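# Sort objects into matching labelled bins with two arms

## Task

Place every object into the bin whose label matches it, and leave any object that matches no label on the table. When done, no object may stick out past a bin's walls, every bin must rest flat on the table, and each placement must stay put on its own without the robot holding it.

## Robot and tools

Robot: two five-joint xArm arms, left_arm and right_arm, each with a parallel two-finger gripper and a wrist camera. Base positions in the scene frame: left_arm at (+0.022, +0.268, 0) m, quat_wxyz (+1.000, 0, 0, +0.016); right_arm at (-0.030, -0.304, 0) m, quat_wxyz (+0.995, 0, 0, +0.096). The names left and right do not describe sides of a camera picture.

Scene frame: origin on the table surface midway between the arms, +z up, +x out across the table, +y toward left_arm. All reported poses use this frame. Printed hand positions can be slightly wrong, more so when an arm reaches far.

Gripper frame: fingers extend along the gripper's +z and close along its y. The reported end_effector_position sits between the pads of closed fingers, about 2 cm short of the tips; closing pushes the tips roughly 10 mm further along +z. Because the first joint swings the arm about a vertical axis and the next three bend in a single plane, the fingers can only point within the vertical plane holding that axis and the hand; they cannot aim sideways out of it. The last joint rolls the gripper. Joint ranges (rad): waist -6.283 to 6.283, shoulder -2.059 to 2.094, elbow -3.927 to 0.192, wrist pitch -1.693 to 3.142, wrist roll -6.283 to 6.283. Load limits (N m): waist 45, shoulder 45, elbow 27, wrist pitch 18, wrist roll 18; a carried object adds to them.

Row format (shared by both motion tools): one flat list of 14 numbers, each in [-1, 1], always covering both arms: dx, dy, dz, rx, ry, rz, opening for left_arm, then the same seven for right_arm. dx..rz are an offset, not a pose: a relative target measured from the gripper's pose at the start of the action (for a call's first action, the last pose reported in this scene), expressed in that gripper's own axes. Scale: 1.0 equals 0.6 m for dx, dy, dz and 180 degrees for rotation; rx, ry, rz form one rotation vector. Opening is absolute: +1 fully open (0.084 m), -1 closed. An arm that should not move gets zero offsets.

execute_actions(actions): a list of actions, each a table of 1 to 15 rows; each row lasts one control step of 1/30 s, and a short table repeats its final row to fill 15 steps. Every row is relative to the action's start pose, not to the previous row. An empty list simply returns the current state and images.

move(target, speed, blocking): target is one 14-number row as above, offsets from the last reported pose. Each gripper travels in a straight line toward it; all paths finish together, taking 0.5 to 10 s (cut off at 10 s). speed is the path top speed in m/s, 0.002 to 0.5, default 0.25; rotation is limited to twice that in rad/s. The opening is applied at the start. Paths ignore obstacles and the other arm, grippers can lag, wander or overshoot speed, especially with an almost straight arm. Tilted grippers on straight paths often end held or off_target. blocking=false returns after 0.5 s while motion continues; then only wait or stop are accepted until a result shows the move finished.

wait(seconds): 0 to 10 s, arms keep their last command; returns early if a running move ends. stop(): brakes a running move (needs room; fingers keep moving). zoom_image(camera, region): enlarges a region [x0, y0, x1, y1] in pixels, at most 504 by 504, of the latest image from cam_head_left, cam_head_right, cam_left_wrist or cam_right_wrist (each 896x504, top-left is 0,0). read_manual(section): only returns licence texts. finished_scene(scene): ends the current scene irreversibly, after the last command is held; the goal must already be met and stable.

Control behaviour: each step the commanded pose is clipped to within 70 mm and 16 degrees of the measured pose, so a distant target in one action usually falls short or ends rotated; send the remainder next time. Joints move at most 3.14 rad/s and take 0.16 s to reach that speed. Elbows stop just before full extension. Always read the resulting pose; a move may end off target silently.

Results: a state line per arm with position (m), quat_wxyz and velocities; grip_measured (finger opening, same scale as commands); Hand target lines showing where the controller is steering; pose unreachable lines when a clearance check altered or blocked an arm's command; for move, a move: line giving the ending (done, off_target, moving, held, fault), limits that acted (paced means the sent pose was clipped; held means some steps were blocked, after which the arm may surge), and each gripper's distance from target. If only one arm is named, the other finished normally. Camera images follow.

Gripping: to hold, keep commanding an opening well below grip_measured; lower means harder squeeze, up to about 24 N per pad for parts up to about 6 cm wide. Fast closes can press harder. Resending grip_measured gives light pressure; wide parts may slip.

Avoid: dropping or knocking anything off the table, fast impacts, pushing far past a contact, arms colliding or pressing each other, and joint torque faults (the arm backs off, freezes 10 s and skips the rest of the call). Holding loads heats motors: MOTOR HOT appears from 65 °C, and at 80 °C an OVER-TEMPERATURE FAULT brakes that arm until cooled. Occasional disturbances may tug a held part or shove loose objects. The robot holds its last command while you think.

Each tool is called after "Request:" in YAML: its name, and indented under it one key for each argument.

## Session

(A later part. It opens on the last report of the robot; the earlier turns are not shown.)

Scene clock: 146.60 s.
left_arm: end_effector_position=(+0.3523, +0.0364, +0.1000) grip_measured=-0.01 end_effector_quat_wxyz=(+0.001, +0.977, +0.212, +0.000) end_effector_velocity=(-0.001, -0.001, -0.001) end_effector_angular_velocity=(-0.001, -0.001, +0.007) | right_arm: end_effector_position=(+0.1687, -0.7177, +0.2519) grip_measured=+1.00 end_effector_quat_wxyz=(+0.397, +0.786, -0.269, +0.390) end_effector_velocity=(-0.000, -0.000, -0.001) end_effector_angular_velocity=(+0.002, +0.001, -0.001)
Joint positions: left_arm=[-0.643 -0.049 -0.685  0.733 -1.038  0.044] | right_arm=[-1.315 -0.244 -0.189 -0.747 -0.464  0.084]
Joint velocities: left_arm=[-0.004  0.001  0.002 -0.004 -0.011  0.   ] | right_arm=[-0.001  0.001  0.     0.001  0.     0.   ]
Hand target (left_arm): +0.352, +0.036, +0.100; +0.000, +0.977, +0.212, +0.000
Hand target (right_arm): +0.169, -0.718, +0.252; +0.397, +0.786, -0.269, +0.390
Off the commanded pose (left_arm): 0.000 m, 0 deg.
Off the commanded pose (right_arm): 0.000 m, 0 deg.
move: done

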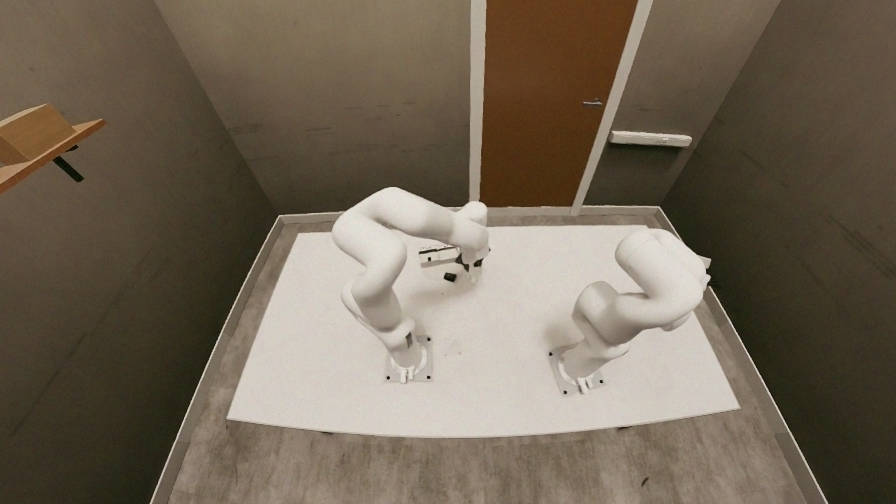

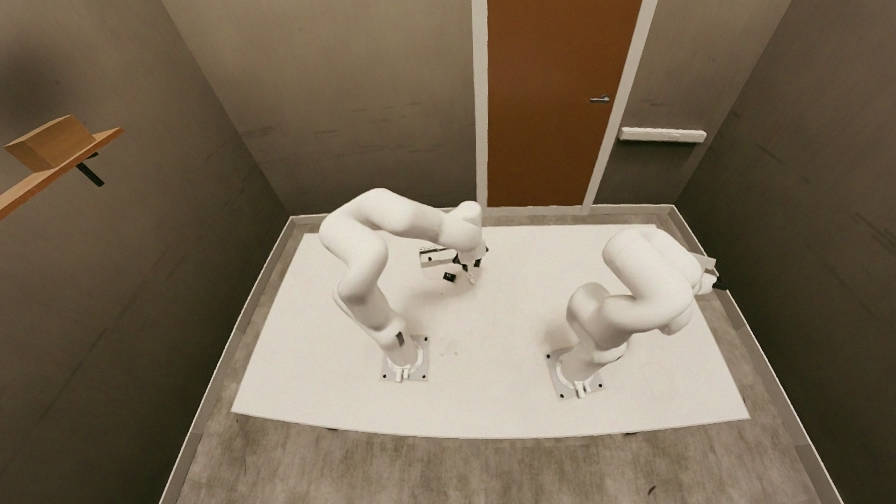

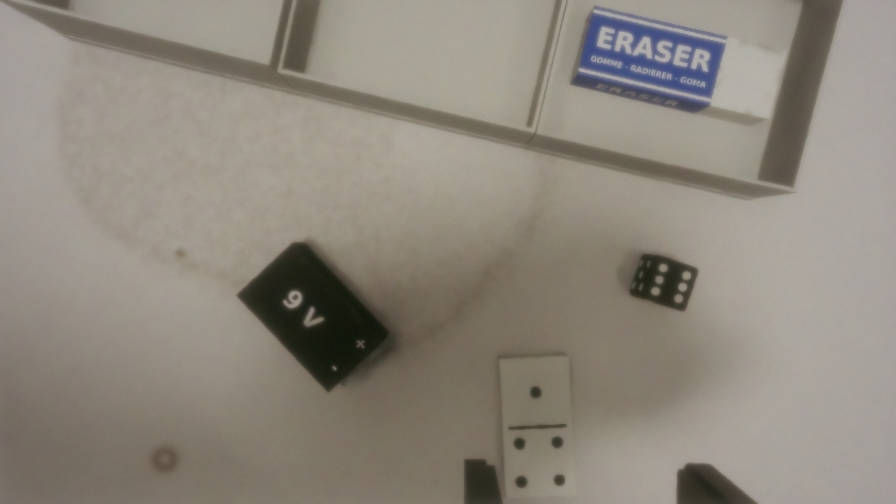

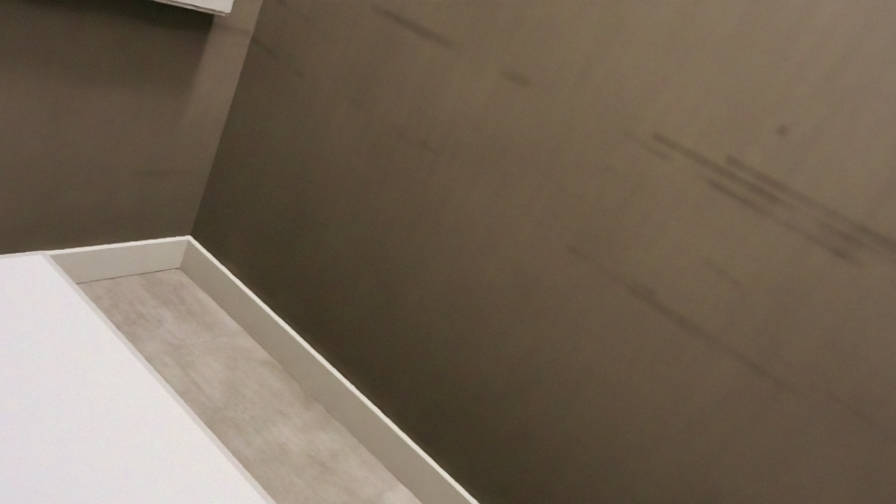

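Request:
move:
  target: [0.002,0,0.128,0,0,-0.014,0,0,0,0,0,0,0,1]
  speed: 0.1

Request:
execute_actions:
  actions:
    - [[0,0,0,0,0,0,-0.06,0,0,0,0,0,0,1],[0,0,0,0,0,0,-0.12,0,0,0,0,0,0,1],[0,0,0,0,0,0,-0.18,0,0,0,0,0,0,1],[0,0,0,0,0,0,-0.24,0,0,0,0,0,0,1],[0,0,0,0,0,0,-0.3,0,0,0,0,0,0,1],[0,0,0,0,0,0,-0.35,0,0,0,0,0,0,1],[0,0,0,0,0,0,-0.4,0,0,0,0,0,0,1],[0,0,0,0,0,0,-0.44,0,0,0,0,0,0,1],[0,0,0,0,0,0,-0.48,0,0,0,0,0,0,1],[0,0,0,0,0,0,-0.52,0,0,0,0,0,0,1],[0,0,0,0,0,0,-0.57,0,0,0,0,0,0,1],[0,0,0,0,0,0,-0.63,0,0,0,0,0,0,1],[0,0,0,0,0,0,-0.7,0,0,0,0,0,0,1]]
    - [[0,0,0,0,0,0,-0.7,0,0,0,0,0,0,1]]

Request:
move:
  target: [0,0,-0.1,0,0,0,-0.7,0,0,0,0,0,0,1]
  speed: 0.12

Scene clock: 157.70 s.
left_arm: end_effector_position=(+0.3535, +0.0367, +0.0237) grip_measured=-0.01 end_effector_quat_wxyz=(+0.001, +0.972, +0.233, +0.001) end_effector_velocity=(-0.000, +0.000, -0.003) end_effector_angular_velocity=(+0.001, +0.001, +0.000) | right_arm: end_effector_position=(+0.1687, -0.7177, +0.2519) grip_measured=+1.00 end_effector_quat_wxyz=(+0.397, +0.786, -0.269, +0.390) end_effector_velocity=(-0.001, -0.000, +0.001) end_effector_angular_velocity=(-0.001, -0.002, -0.002)
Joint positions: left_arm=[-0.64   0.154 -0.648  0.492 -1.08   0.044] | right_arm=[-1.315 -0.244 -0.189 -0.747 -0.464  0.084]
Joint velocities: left_arm=[-0.     0.008 -0.    -0.006 -0.001 -0.   ] | right_arm=[-0.001  0.    -0.    -0.002  0.001 -0.   ]
Hand target (left_arm): +0.353, +0.037, +0.023; +0.001, +0.972, +0.233, +0.000
Hand target (right_arm): +0.169, -0.718, +0.252; +0.397, +0.786, -0.269, +0.390
Off the commanded pose (left_arm): 0.000 m, 0 deg.
Off the commanded pose (right_arm): 0.000 m, 0 deg.
move: done

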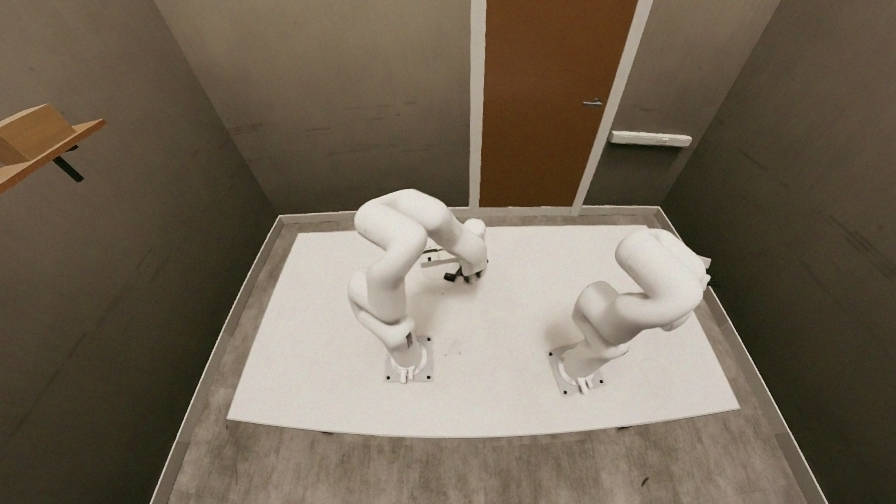

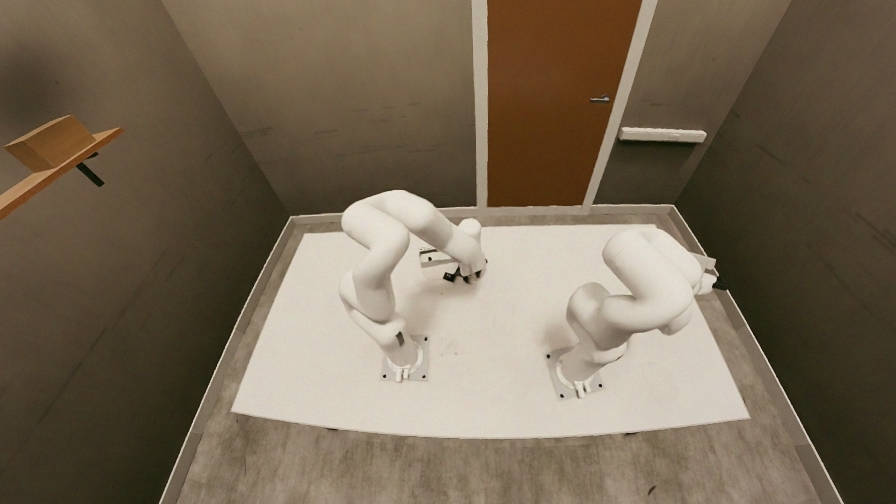

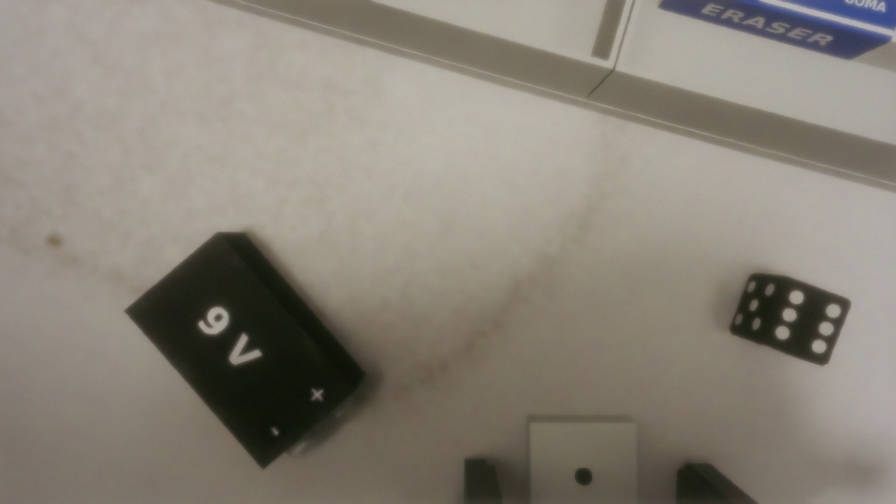

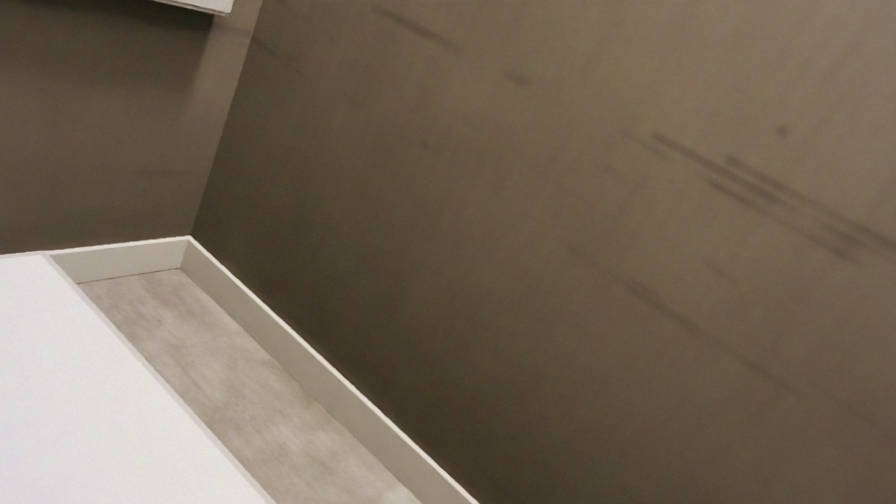

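Scene clock: 158.70 s.
left_arm: end_effector_position=(+0.3536, +0.0367, +0.0237) grip_measured=-0.46 end_effector_quat_wxyz=(+0.001, +0.972, +0.233, +0.001) end_effector_velocity=(-0.001, -0.001, +0.000) end_effector_angular_velocity=(-0.000, -0.000, -0.003) | right_arm: end_effector_position=(+0.1687, -0.7177, +0.2519) grip_measured=+1.00 end_effector_quat_wxyz=(+0.397, +0.786, -0.269, +0.390) end_effector_velocity=(+0.000, +0.000, +0.000) end_effector_angular_velocity=(-0.001, -0.001, +0.000)
Joint positions: left_arm=[-0.64   0.154 -0.648  0.492 -1.08   0.024] | right_arm=[-1.315 -0.244 -0.189 -0.747 -0.464  0.084]
Joint velocities: left_arm=[-0.003 -0.    -0.     0.     0.     0.   ] | right_arm=[ 0.    -0.     0.    -0.001  0.    -0.   ]
Hand target (left_arm): +0.354, +0.037, +0.024; +0.001, +0.972, +0.233, +0.001
Hand target (right_arm): +0.169, -0.718, +0.252; +0.397, +0.786, -0.269, +0.390
Off the commanded pose (left_arm): 0.000 m, 0 deg.
Off the commanded pose (right_arm): 0.000 m, 0 deg.

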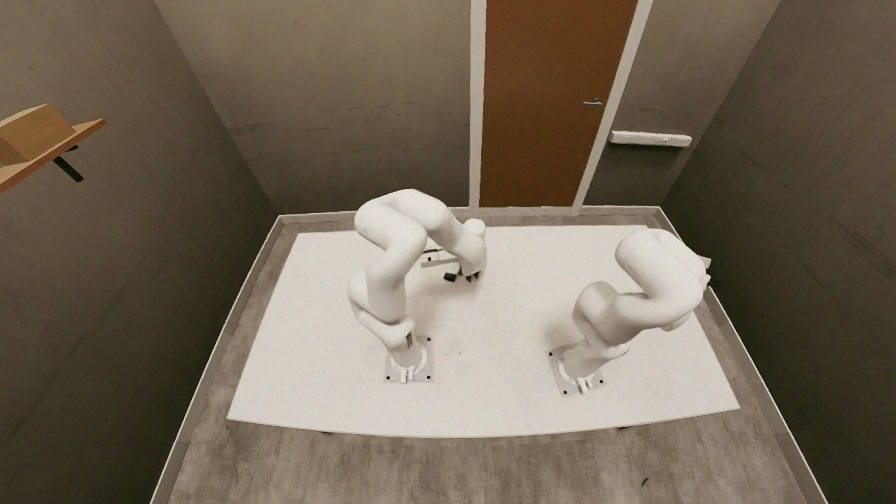

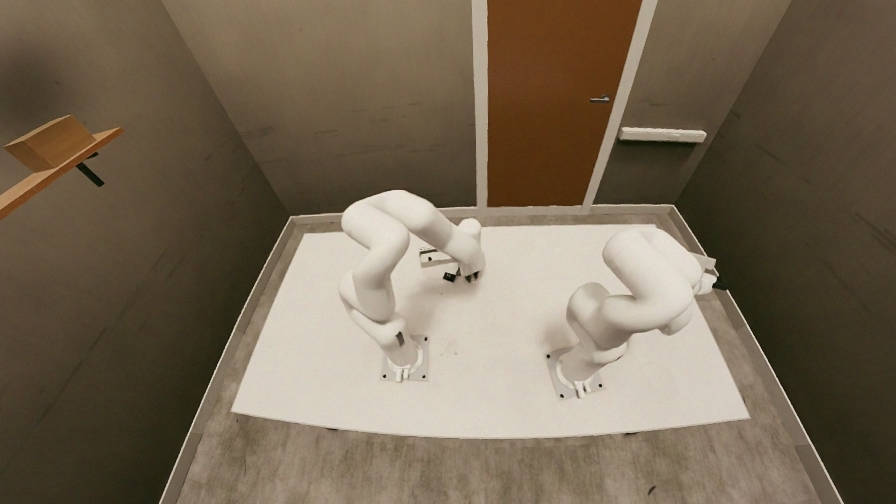

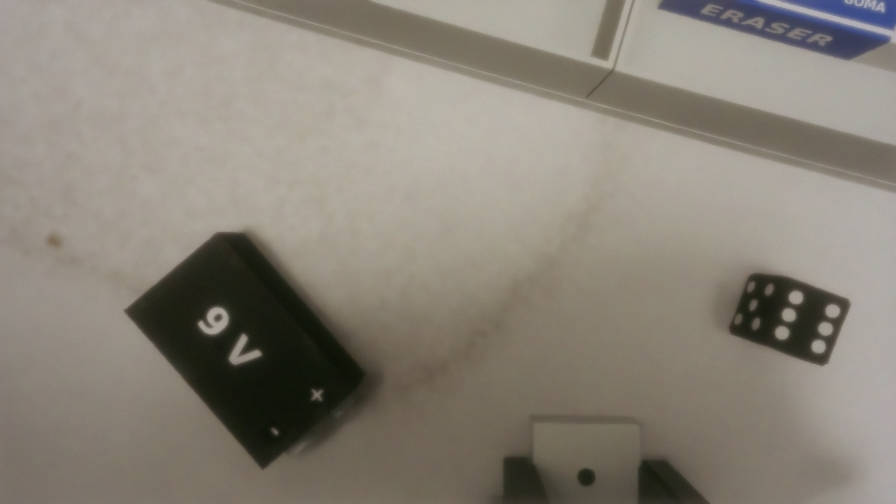

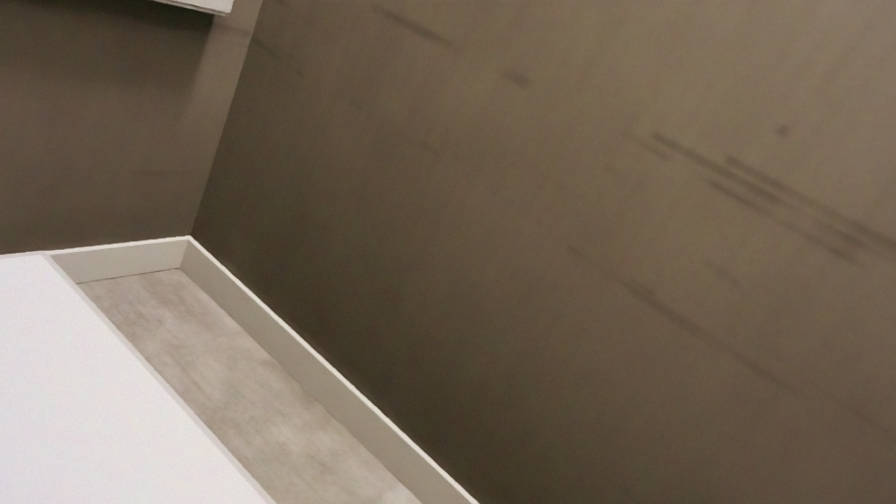

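Scene clock: 159.73 s.
left_arm: end_effector_position=(+0.3534, +0.0368, +0.0832) grip_measured=-0.46 end_effector_quat_wxyz=(+0.001, +0.972, +0.233, +0.001) end_effector_velocity=(+0.000, -0.000, +0.003) end_effector_angular_velocity=(-0.001, -0.001, -0.000) | right_arm: end_effector_position=(+0.1687, -0.7177, +0.2519) grip_measured=+1.00 end_effector_quat_wxyz=(+0.397, +0.786, -0.269, +0.390) end_effector_velocity=(+0.000, +0.000, -0.000) end_effector_angular_velocity=(-0.000, +0.001, +0.001)
Joint positions: left_arm=[-0.64  -0.008 -0.673  0.679 -1.08   0.024] | right_arm=[-1.315 -0.244 -0.189 -0.747 -0.464  0.084]
Joint velocities: left_arm=[-0.    -0.006 -0.002  0.008  0.     0.   ] | right_arm=[ 0.    -0.    -0.     0.001 -0.001 -0.   ]
Hand target (left_arm): +0.354, +0.037, +0.084; +0.001, +0.972, +0.233, +0.001
Hand target (right_arm): +0.169, -0.718, +0.252; +0.397, +0.786, -0.269, +0.390
Off the commanded pose (left_arm): 0.000 m, 0 deg.
Off the commanded pose (right_arm): 0.000 m, 0 deg.
move: done

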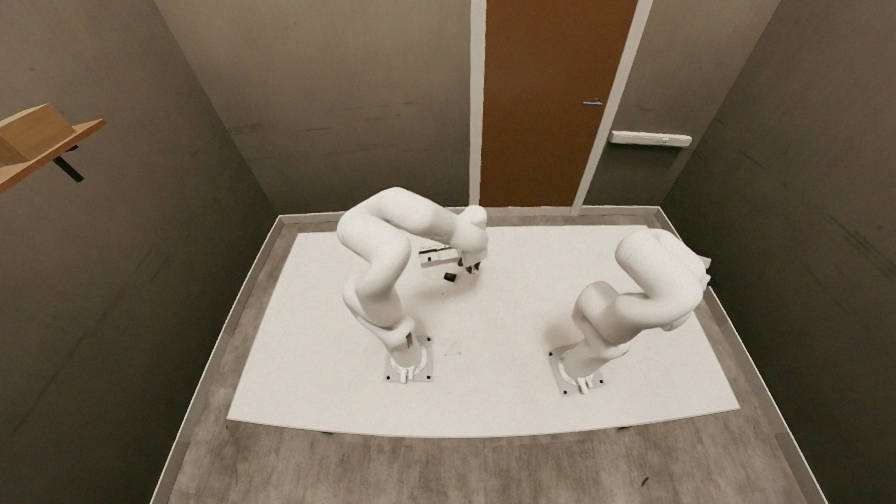

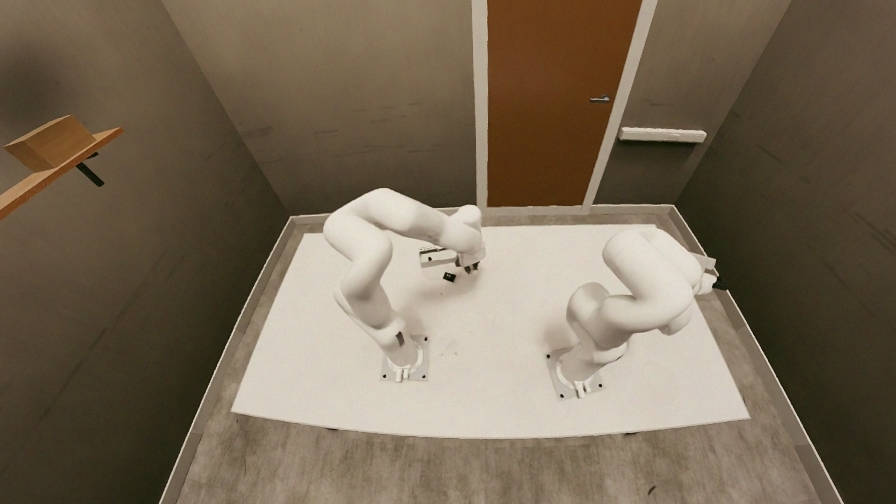

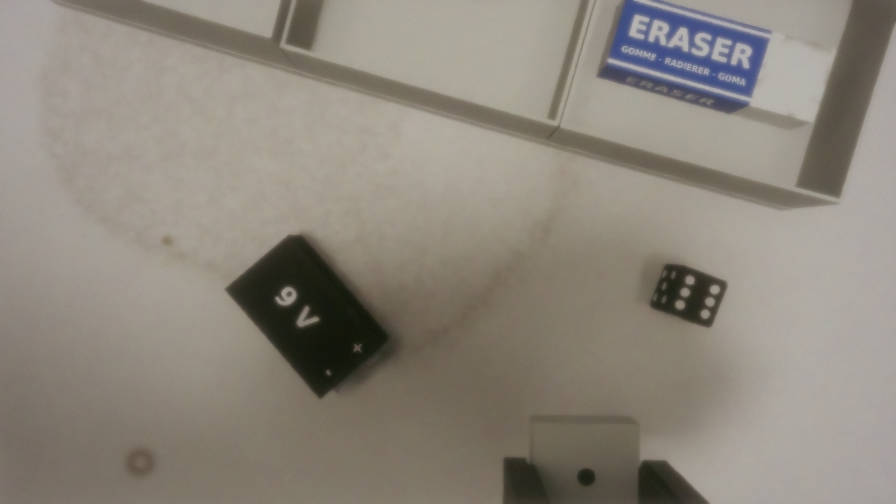

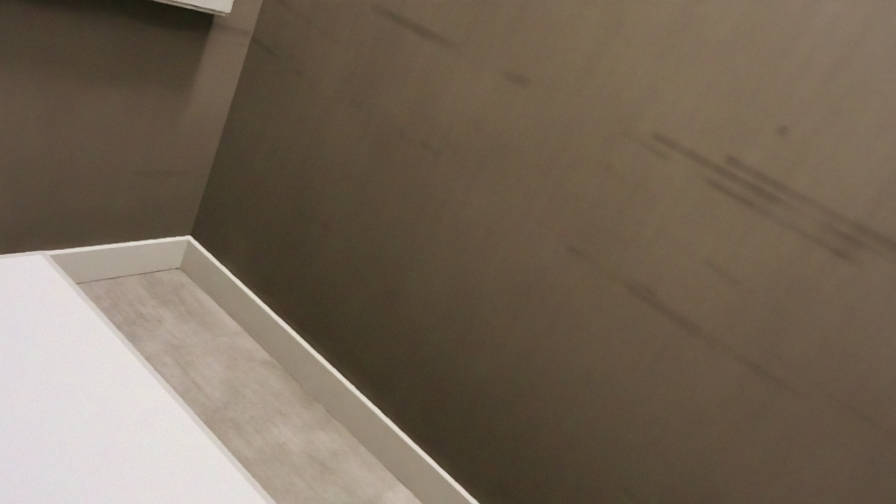

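Request:
move:
  target: [0.248,-0.068,-0.002,0,0,0.0856,-0.7,0,0,0,0,0,0,1]
  speed: 0.2

Scene clock: 169.43 s.
left_arm: end_effector_position=(+0.4673, +0.1403, +0.0845) grip_measured=-0.46 end_effector_quat_wxyz=(+0.000, +0.995, +0.101, +0.001) end_effector_velocity=(+0.002, +0.001, -0.000) end_effector_angular_velocity=(+0.001, +0.002, -0.003) | right_arm: end_effector_position=(+0.1687, -0.7177, +0.2519) grip_measured=+1.00 end_effector_quat_wxyz=(+0.397, +0.786, -0.269, +0.390) end_effector_velocity=(-0.001, -0.000, -0.000) end_effector_angular_velocity=(+0.000, +0.001, -0.001)
Joint positions: left_arm=[-0.31   0.166 -0.898  0.731 -0.481  0.024] | right_arm=[-1.315 -0.244 -0.189 -0.747 -0.464  0.084]
Joint velocities: left_arm=[ 0.004  0.006 -0.008  0.004  0.007  0.   ] | right_arm=[-0.001  0.001 -0.    -0.    -0.001 -0.   ]
Hand target (left_arm): +0.468, +0.141, +0.084; +0.000, +0.995, +0.101, +0.001
Hand target (right_arm): +0.169, -0.718, +0.252; +0.397, +0.786, -0.269, +0.390
Off the commanded pose (left_arm): 0.000 m, 0 deg.
Off the commanded pose (right_arm): 0.000 m, 0 deg.
move: done

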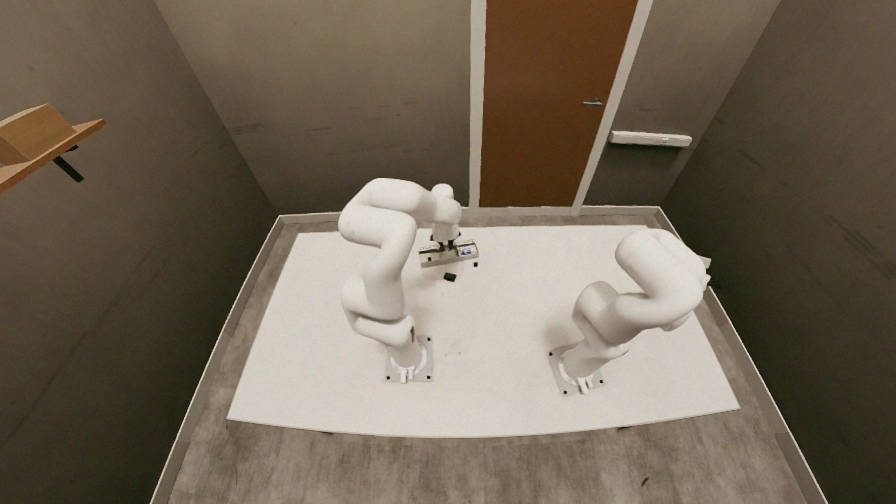

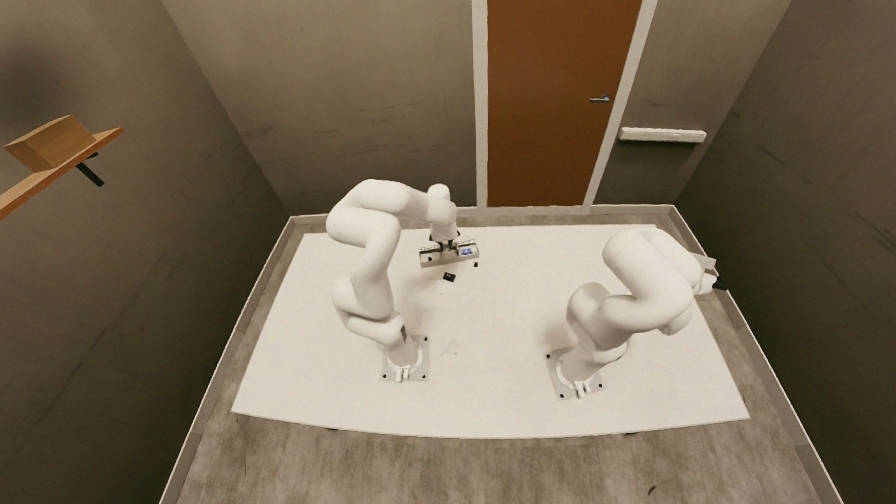

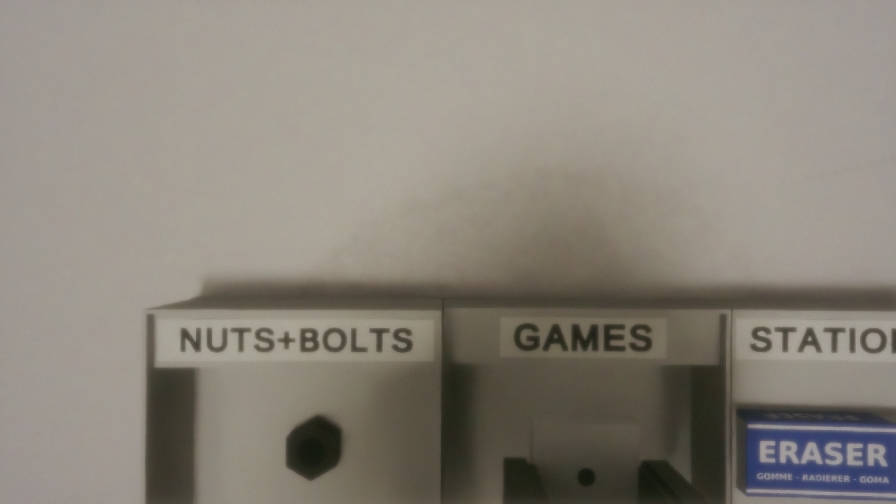

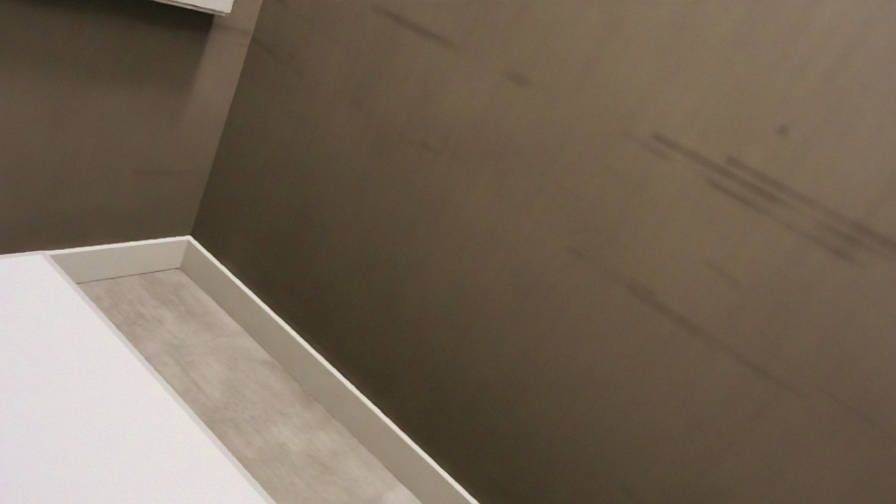

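Request:
move:
  target: [0,0,0.089,0,0,0,-0.7,0,0,0,0,0,0,1]
  speed: 0.06

Request:
execute_actions:
  actions:
    - [[0,0,0,0,0,0,-0.52,0,0,0,0,0,0,1],[0,0,0,0,0,0,-0.47,0,0,0,0,0,0,1],[0,0,0,0,0,0,-0.43,0,0,0,0,0,0,1],[0,0,0,0,0,0,-0.39,0,0,0,0,0,0,1],[0,0,0,0,0,0,-0.35,0,0,0,0,0,0,1],[0,0,0,0,0,0,-0.31,0,0,0,0,0,0,1],[0,0,0,0,0,0,-0.28,0,0,0,0,0,0,1]]

Request:
move:
  target: [0,0,-0.09,0,0,0,-0.28,0,0,0,0,0,0,1]
  speed: 0.1

Scene clock: 182.43 s.
left_arm: end_effector_position=(+0.4675, +0.1403, +0.0316) grip_measured=-0.46 end_effector_quat_wxyz=(+0.000, +0.995, +0.101, +0.001) end_effector_velocity=(+0.000, +0.000, -0.003) end_effector_angular_velocity=(+0.000, +0.000, +0.001) | right_arm: end_effector_position=(+0.1687, -0.7177, +0.2519) grip_measured=+1.00 end_effector_quat_wxyz=(+0.397, +0.786, -0.269, +0.390) end_effector_velocity=(-0.001, -0.001, -0.001) end_effector_angular_velocity=(+0.002, +0.001, -0.003)
Joint positions: left_arm=[-0.31   0.287 -0.875  0.587 -0.481  0.024] | right_arm=[-1.315 -0.244 -0.189 -0.747 -0.464  0.084]
Joint velocities: left_arm=[ 0.     0.008  0.    -0.008 -0.     0.   ] | right_arm=[-0.003 -0.    -0.     0.003 -0.     0.   ]
Hand target (left_arm): +0.467, +0.140, +0.031; +0.000, +0.995, +0.101, +0.001
Hand target (right_arm): +0.169, -0.718, +0.252; +0.397, +0.786, -0.269, +0.390
Off the commanded pose (left_arm): 0.000 m, 0 deg.
Off the commanded pose (right_arm): 0.000 m, 0 deg.
move: done

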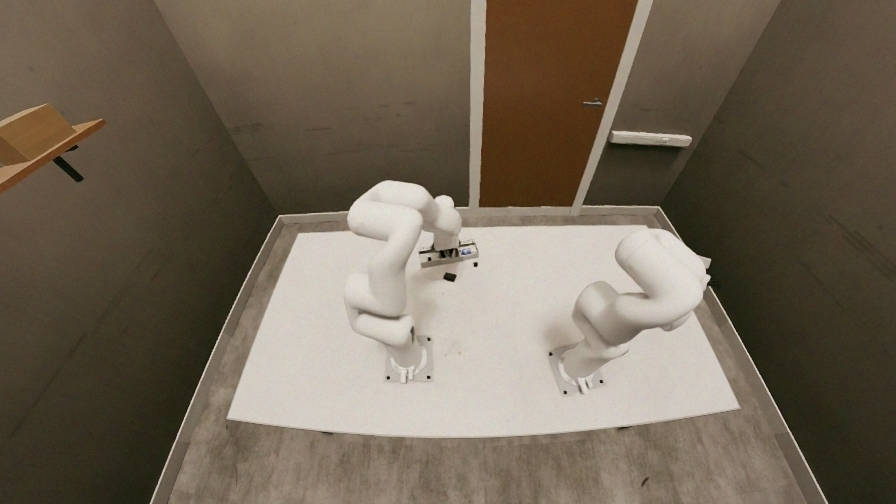

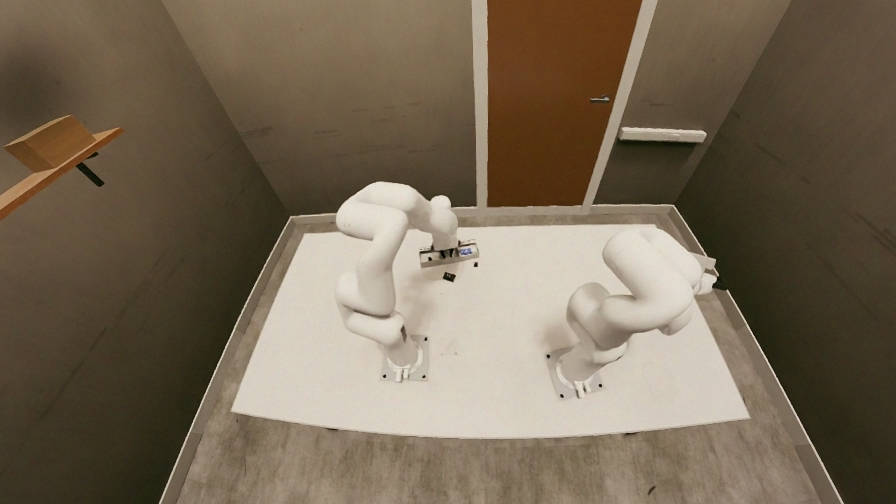

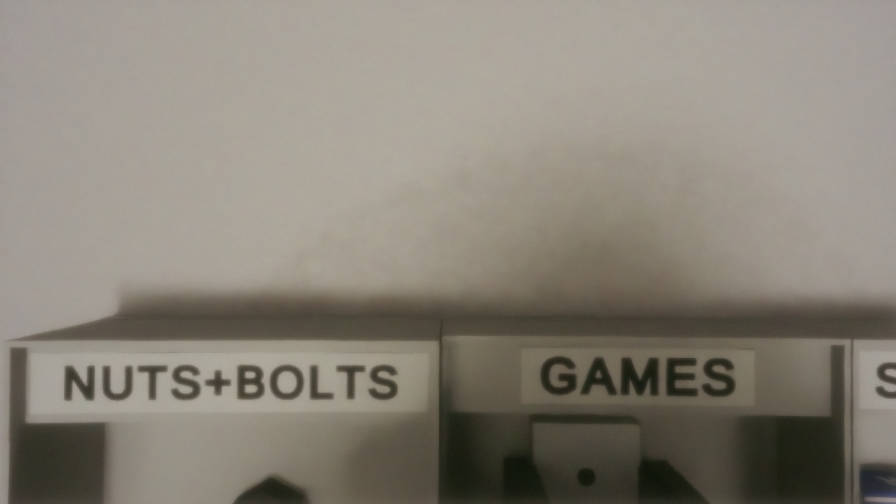

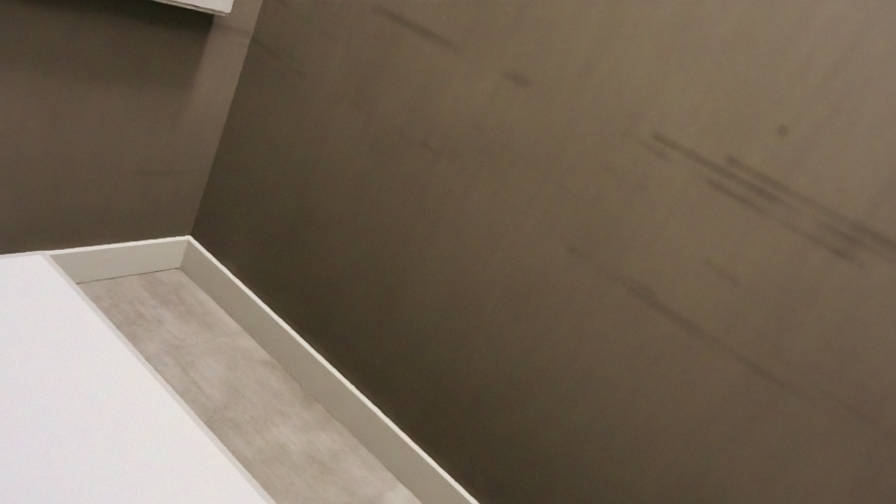

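Scene clock: 182.93 s.
left_arm: end_effector_position=(+0.4675, +0.1403, +0.0316) grip_measured=-0.30 end_effector_quat_wxyz=(+0.000, +0.995, +0.101, +0.001) end_effector_velocity=(-0.000, +0.000, -0.001) end_effector_angular_velocity=(+0.000, +0.001, -0.000) | right_arm: end_effector_position=(+0.1687, -0.7177, +0.2519) grip_measured=+1.00 end_effector_quat_wxyz=(+0.397, +0.786, -0.269, +0.390) end_effector_velocity=(-0.000, -0.000, +0.000) end_effector_angular_velocity=(-0.001, -0.001, -0.001)
Joint positions: left_arm=[-0.31   0.287 -0.875  0.587 -0.481  0.031] | right_arm=[-1.315 -0.244 -0.189 -0.747 -0.464  0.084]
Joint velocities: left_arm=[-0.     0.001  0.     0.     0.     0.001] | right_arm=[-0.001 -0.     0.    -0.001  0.     0.   ]
Hand target (left_arm): +0.467, +0.140, +0.032; +0.000, +0.995, +0.101, +0.001
Hand target (right_arm): +0.169, -0.718, +0.252; +0.397, +0.786, -0.269, +0.390
Off the commanded pose (left_arm): 0.000 m, 0 deg.
Off the commanded pose (right_arm): 0.000 m, 0 deg.

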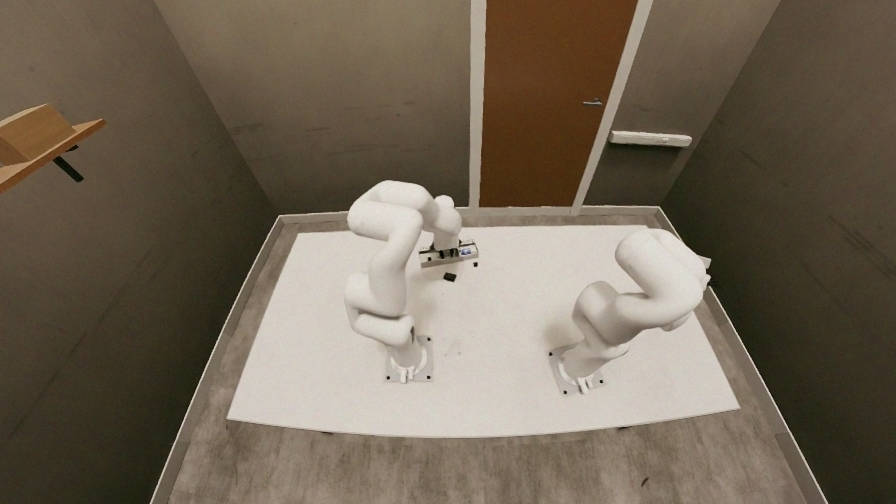

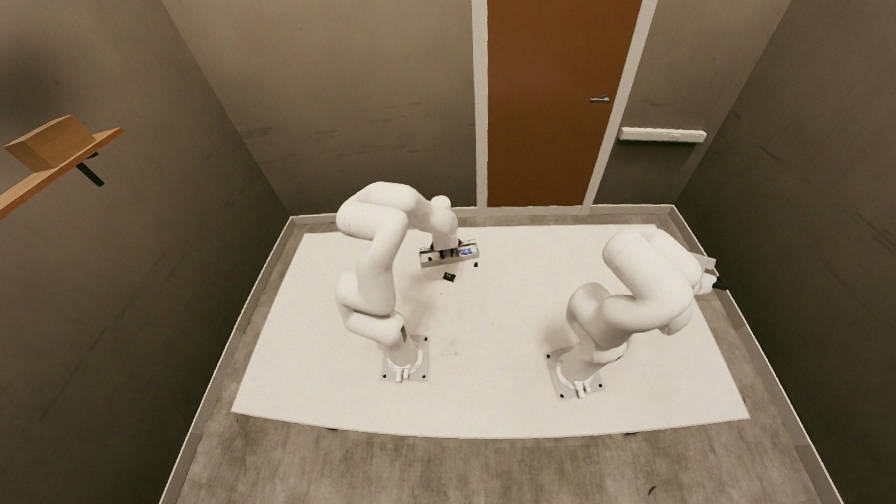

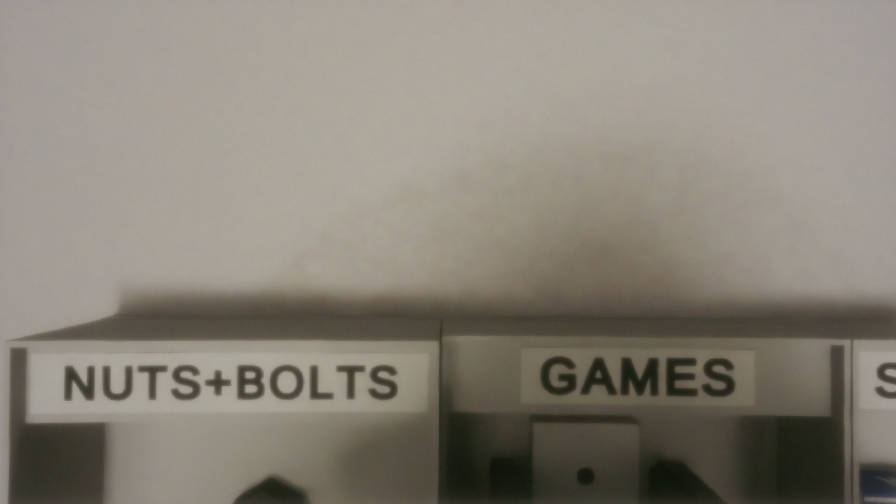

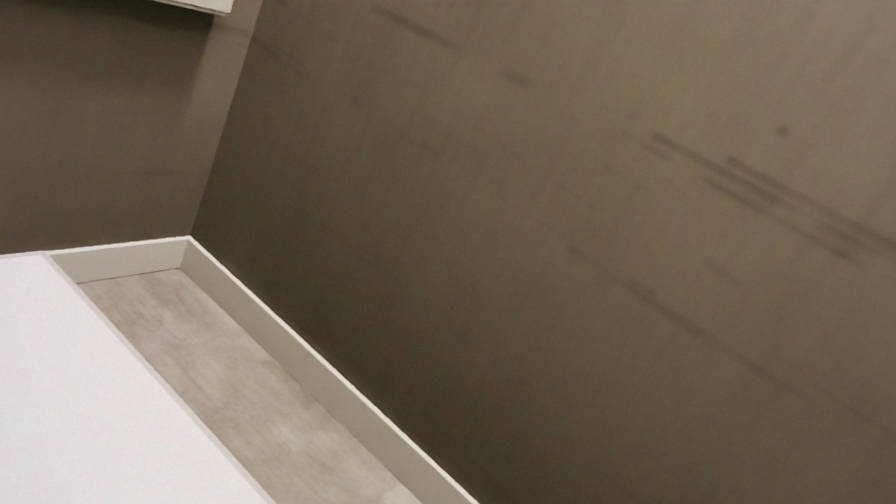

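Scene clock: 183.97 s.
left_arm: end_effector_position=(+0.4673, +0.1403, +0.0851) grip_measured=-0.30 end_effector_quat_wxyz=(+0.000, +0.995, +0.101, +0.001) end_effector_velocity=(+0.001, +0.000, +0.003) end_effector_angular_velocity=(-0.000, -0.001, +0.000) | right_arm: end_effector_position=(+0.1687, -0.7177, +0.2519) grip_measured=+1.00 end_effector_quat_wxyz=(+0.397, +0.786, -0.269, +0.390) end_effector_velocity=(+0.000, +0.000, +0.000) end_effector_angular_velocity=(-0.001, +0.000, +0.001)
Joint positions: left_arm=[-0.31   0.164 -0.898  0.732 -0.481  0.031] | right_arm=[-1.315 -0.244 -0.189 -0.747 -0.464  0.084]
Joint velocities: left_arm=[ 0.    -0.006 -0.003  0.007  0.    -0.   ] | right_arm=[ 0.001 -0.001 -0.    -0.    -0.001 -0.   ]
Hand target (left_arm): +0.467, +0.140, +0.086; +0.000, +0.995, +0.101, +0.001
Hand target (right_arm): +0.169, -0.718, +0.252; +0.397, +0.786, -0.269, +0.390
Off the commanded pose (left_arm): 0.001 m, 0 deg.
Off the commanded pose (right_arm): 0.000 m, 0 deg.
move: done

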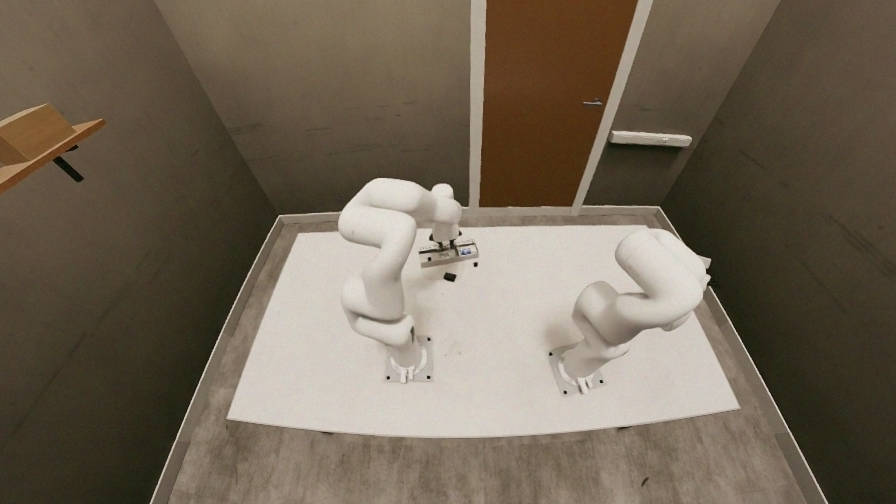

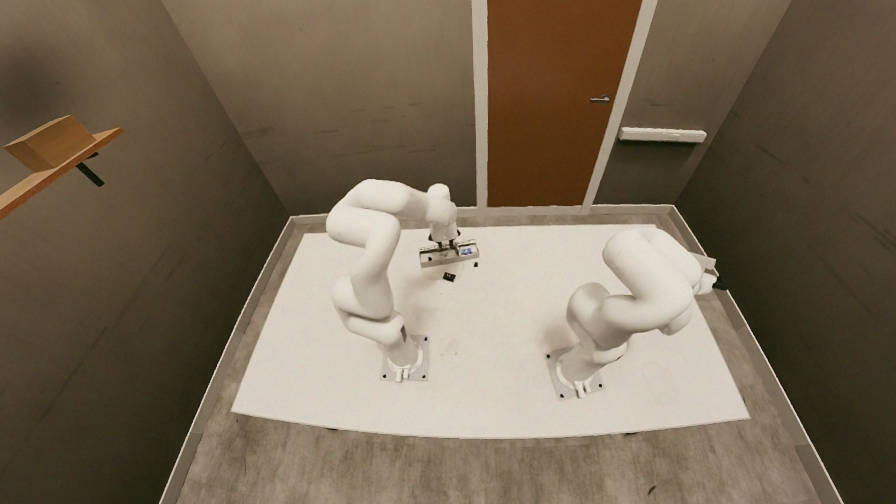

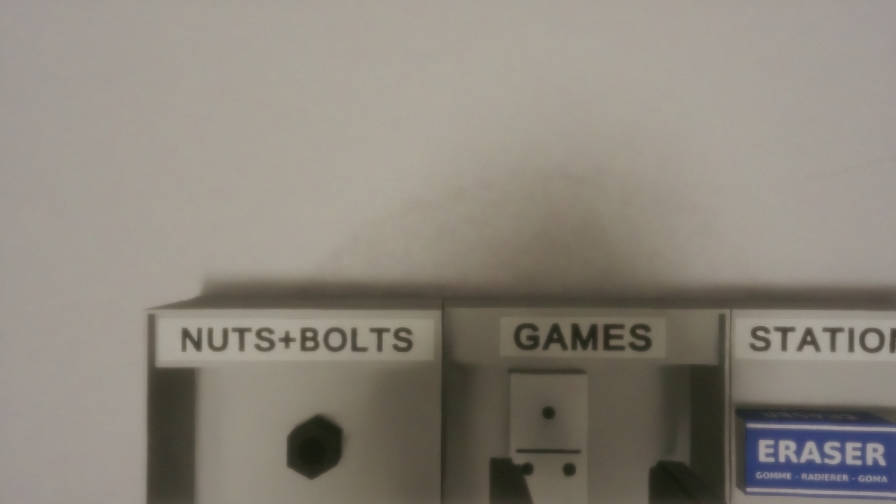

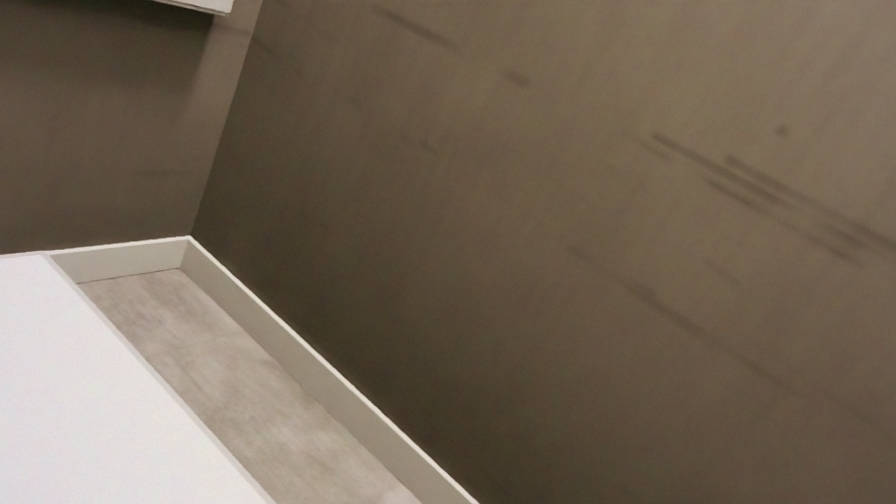

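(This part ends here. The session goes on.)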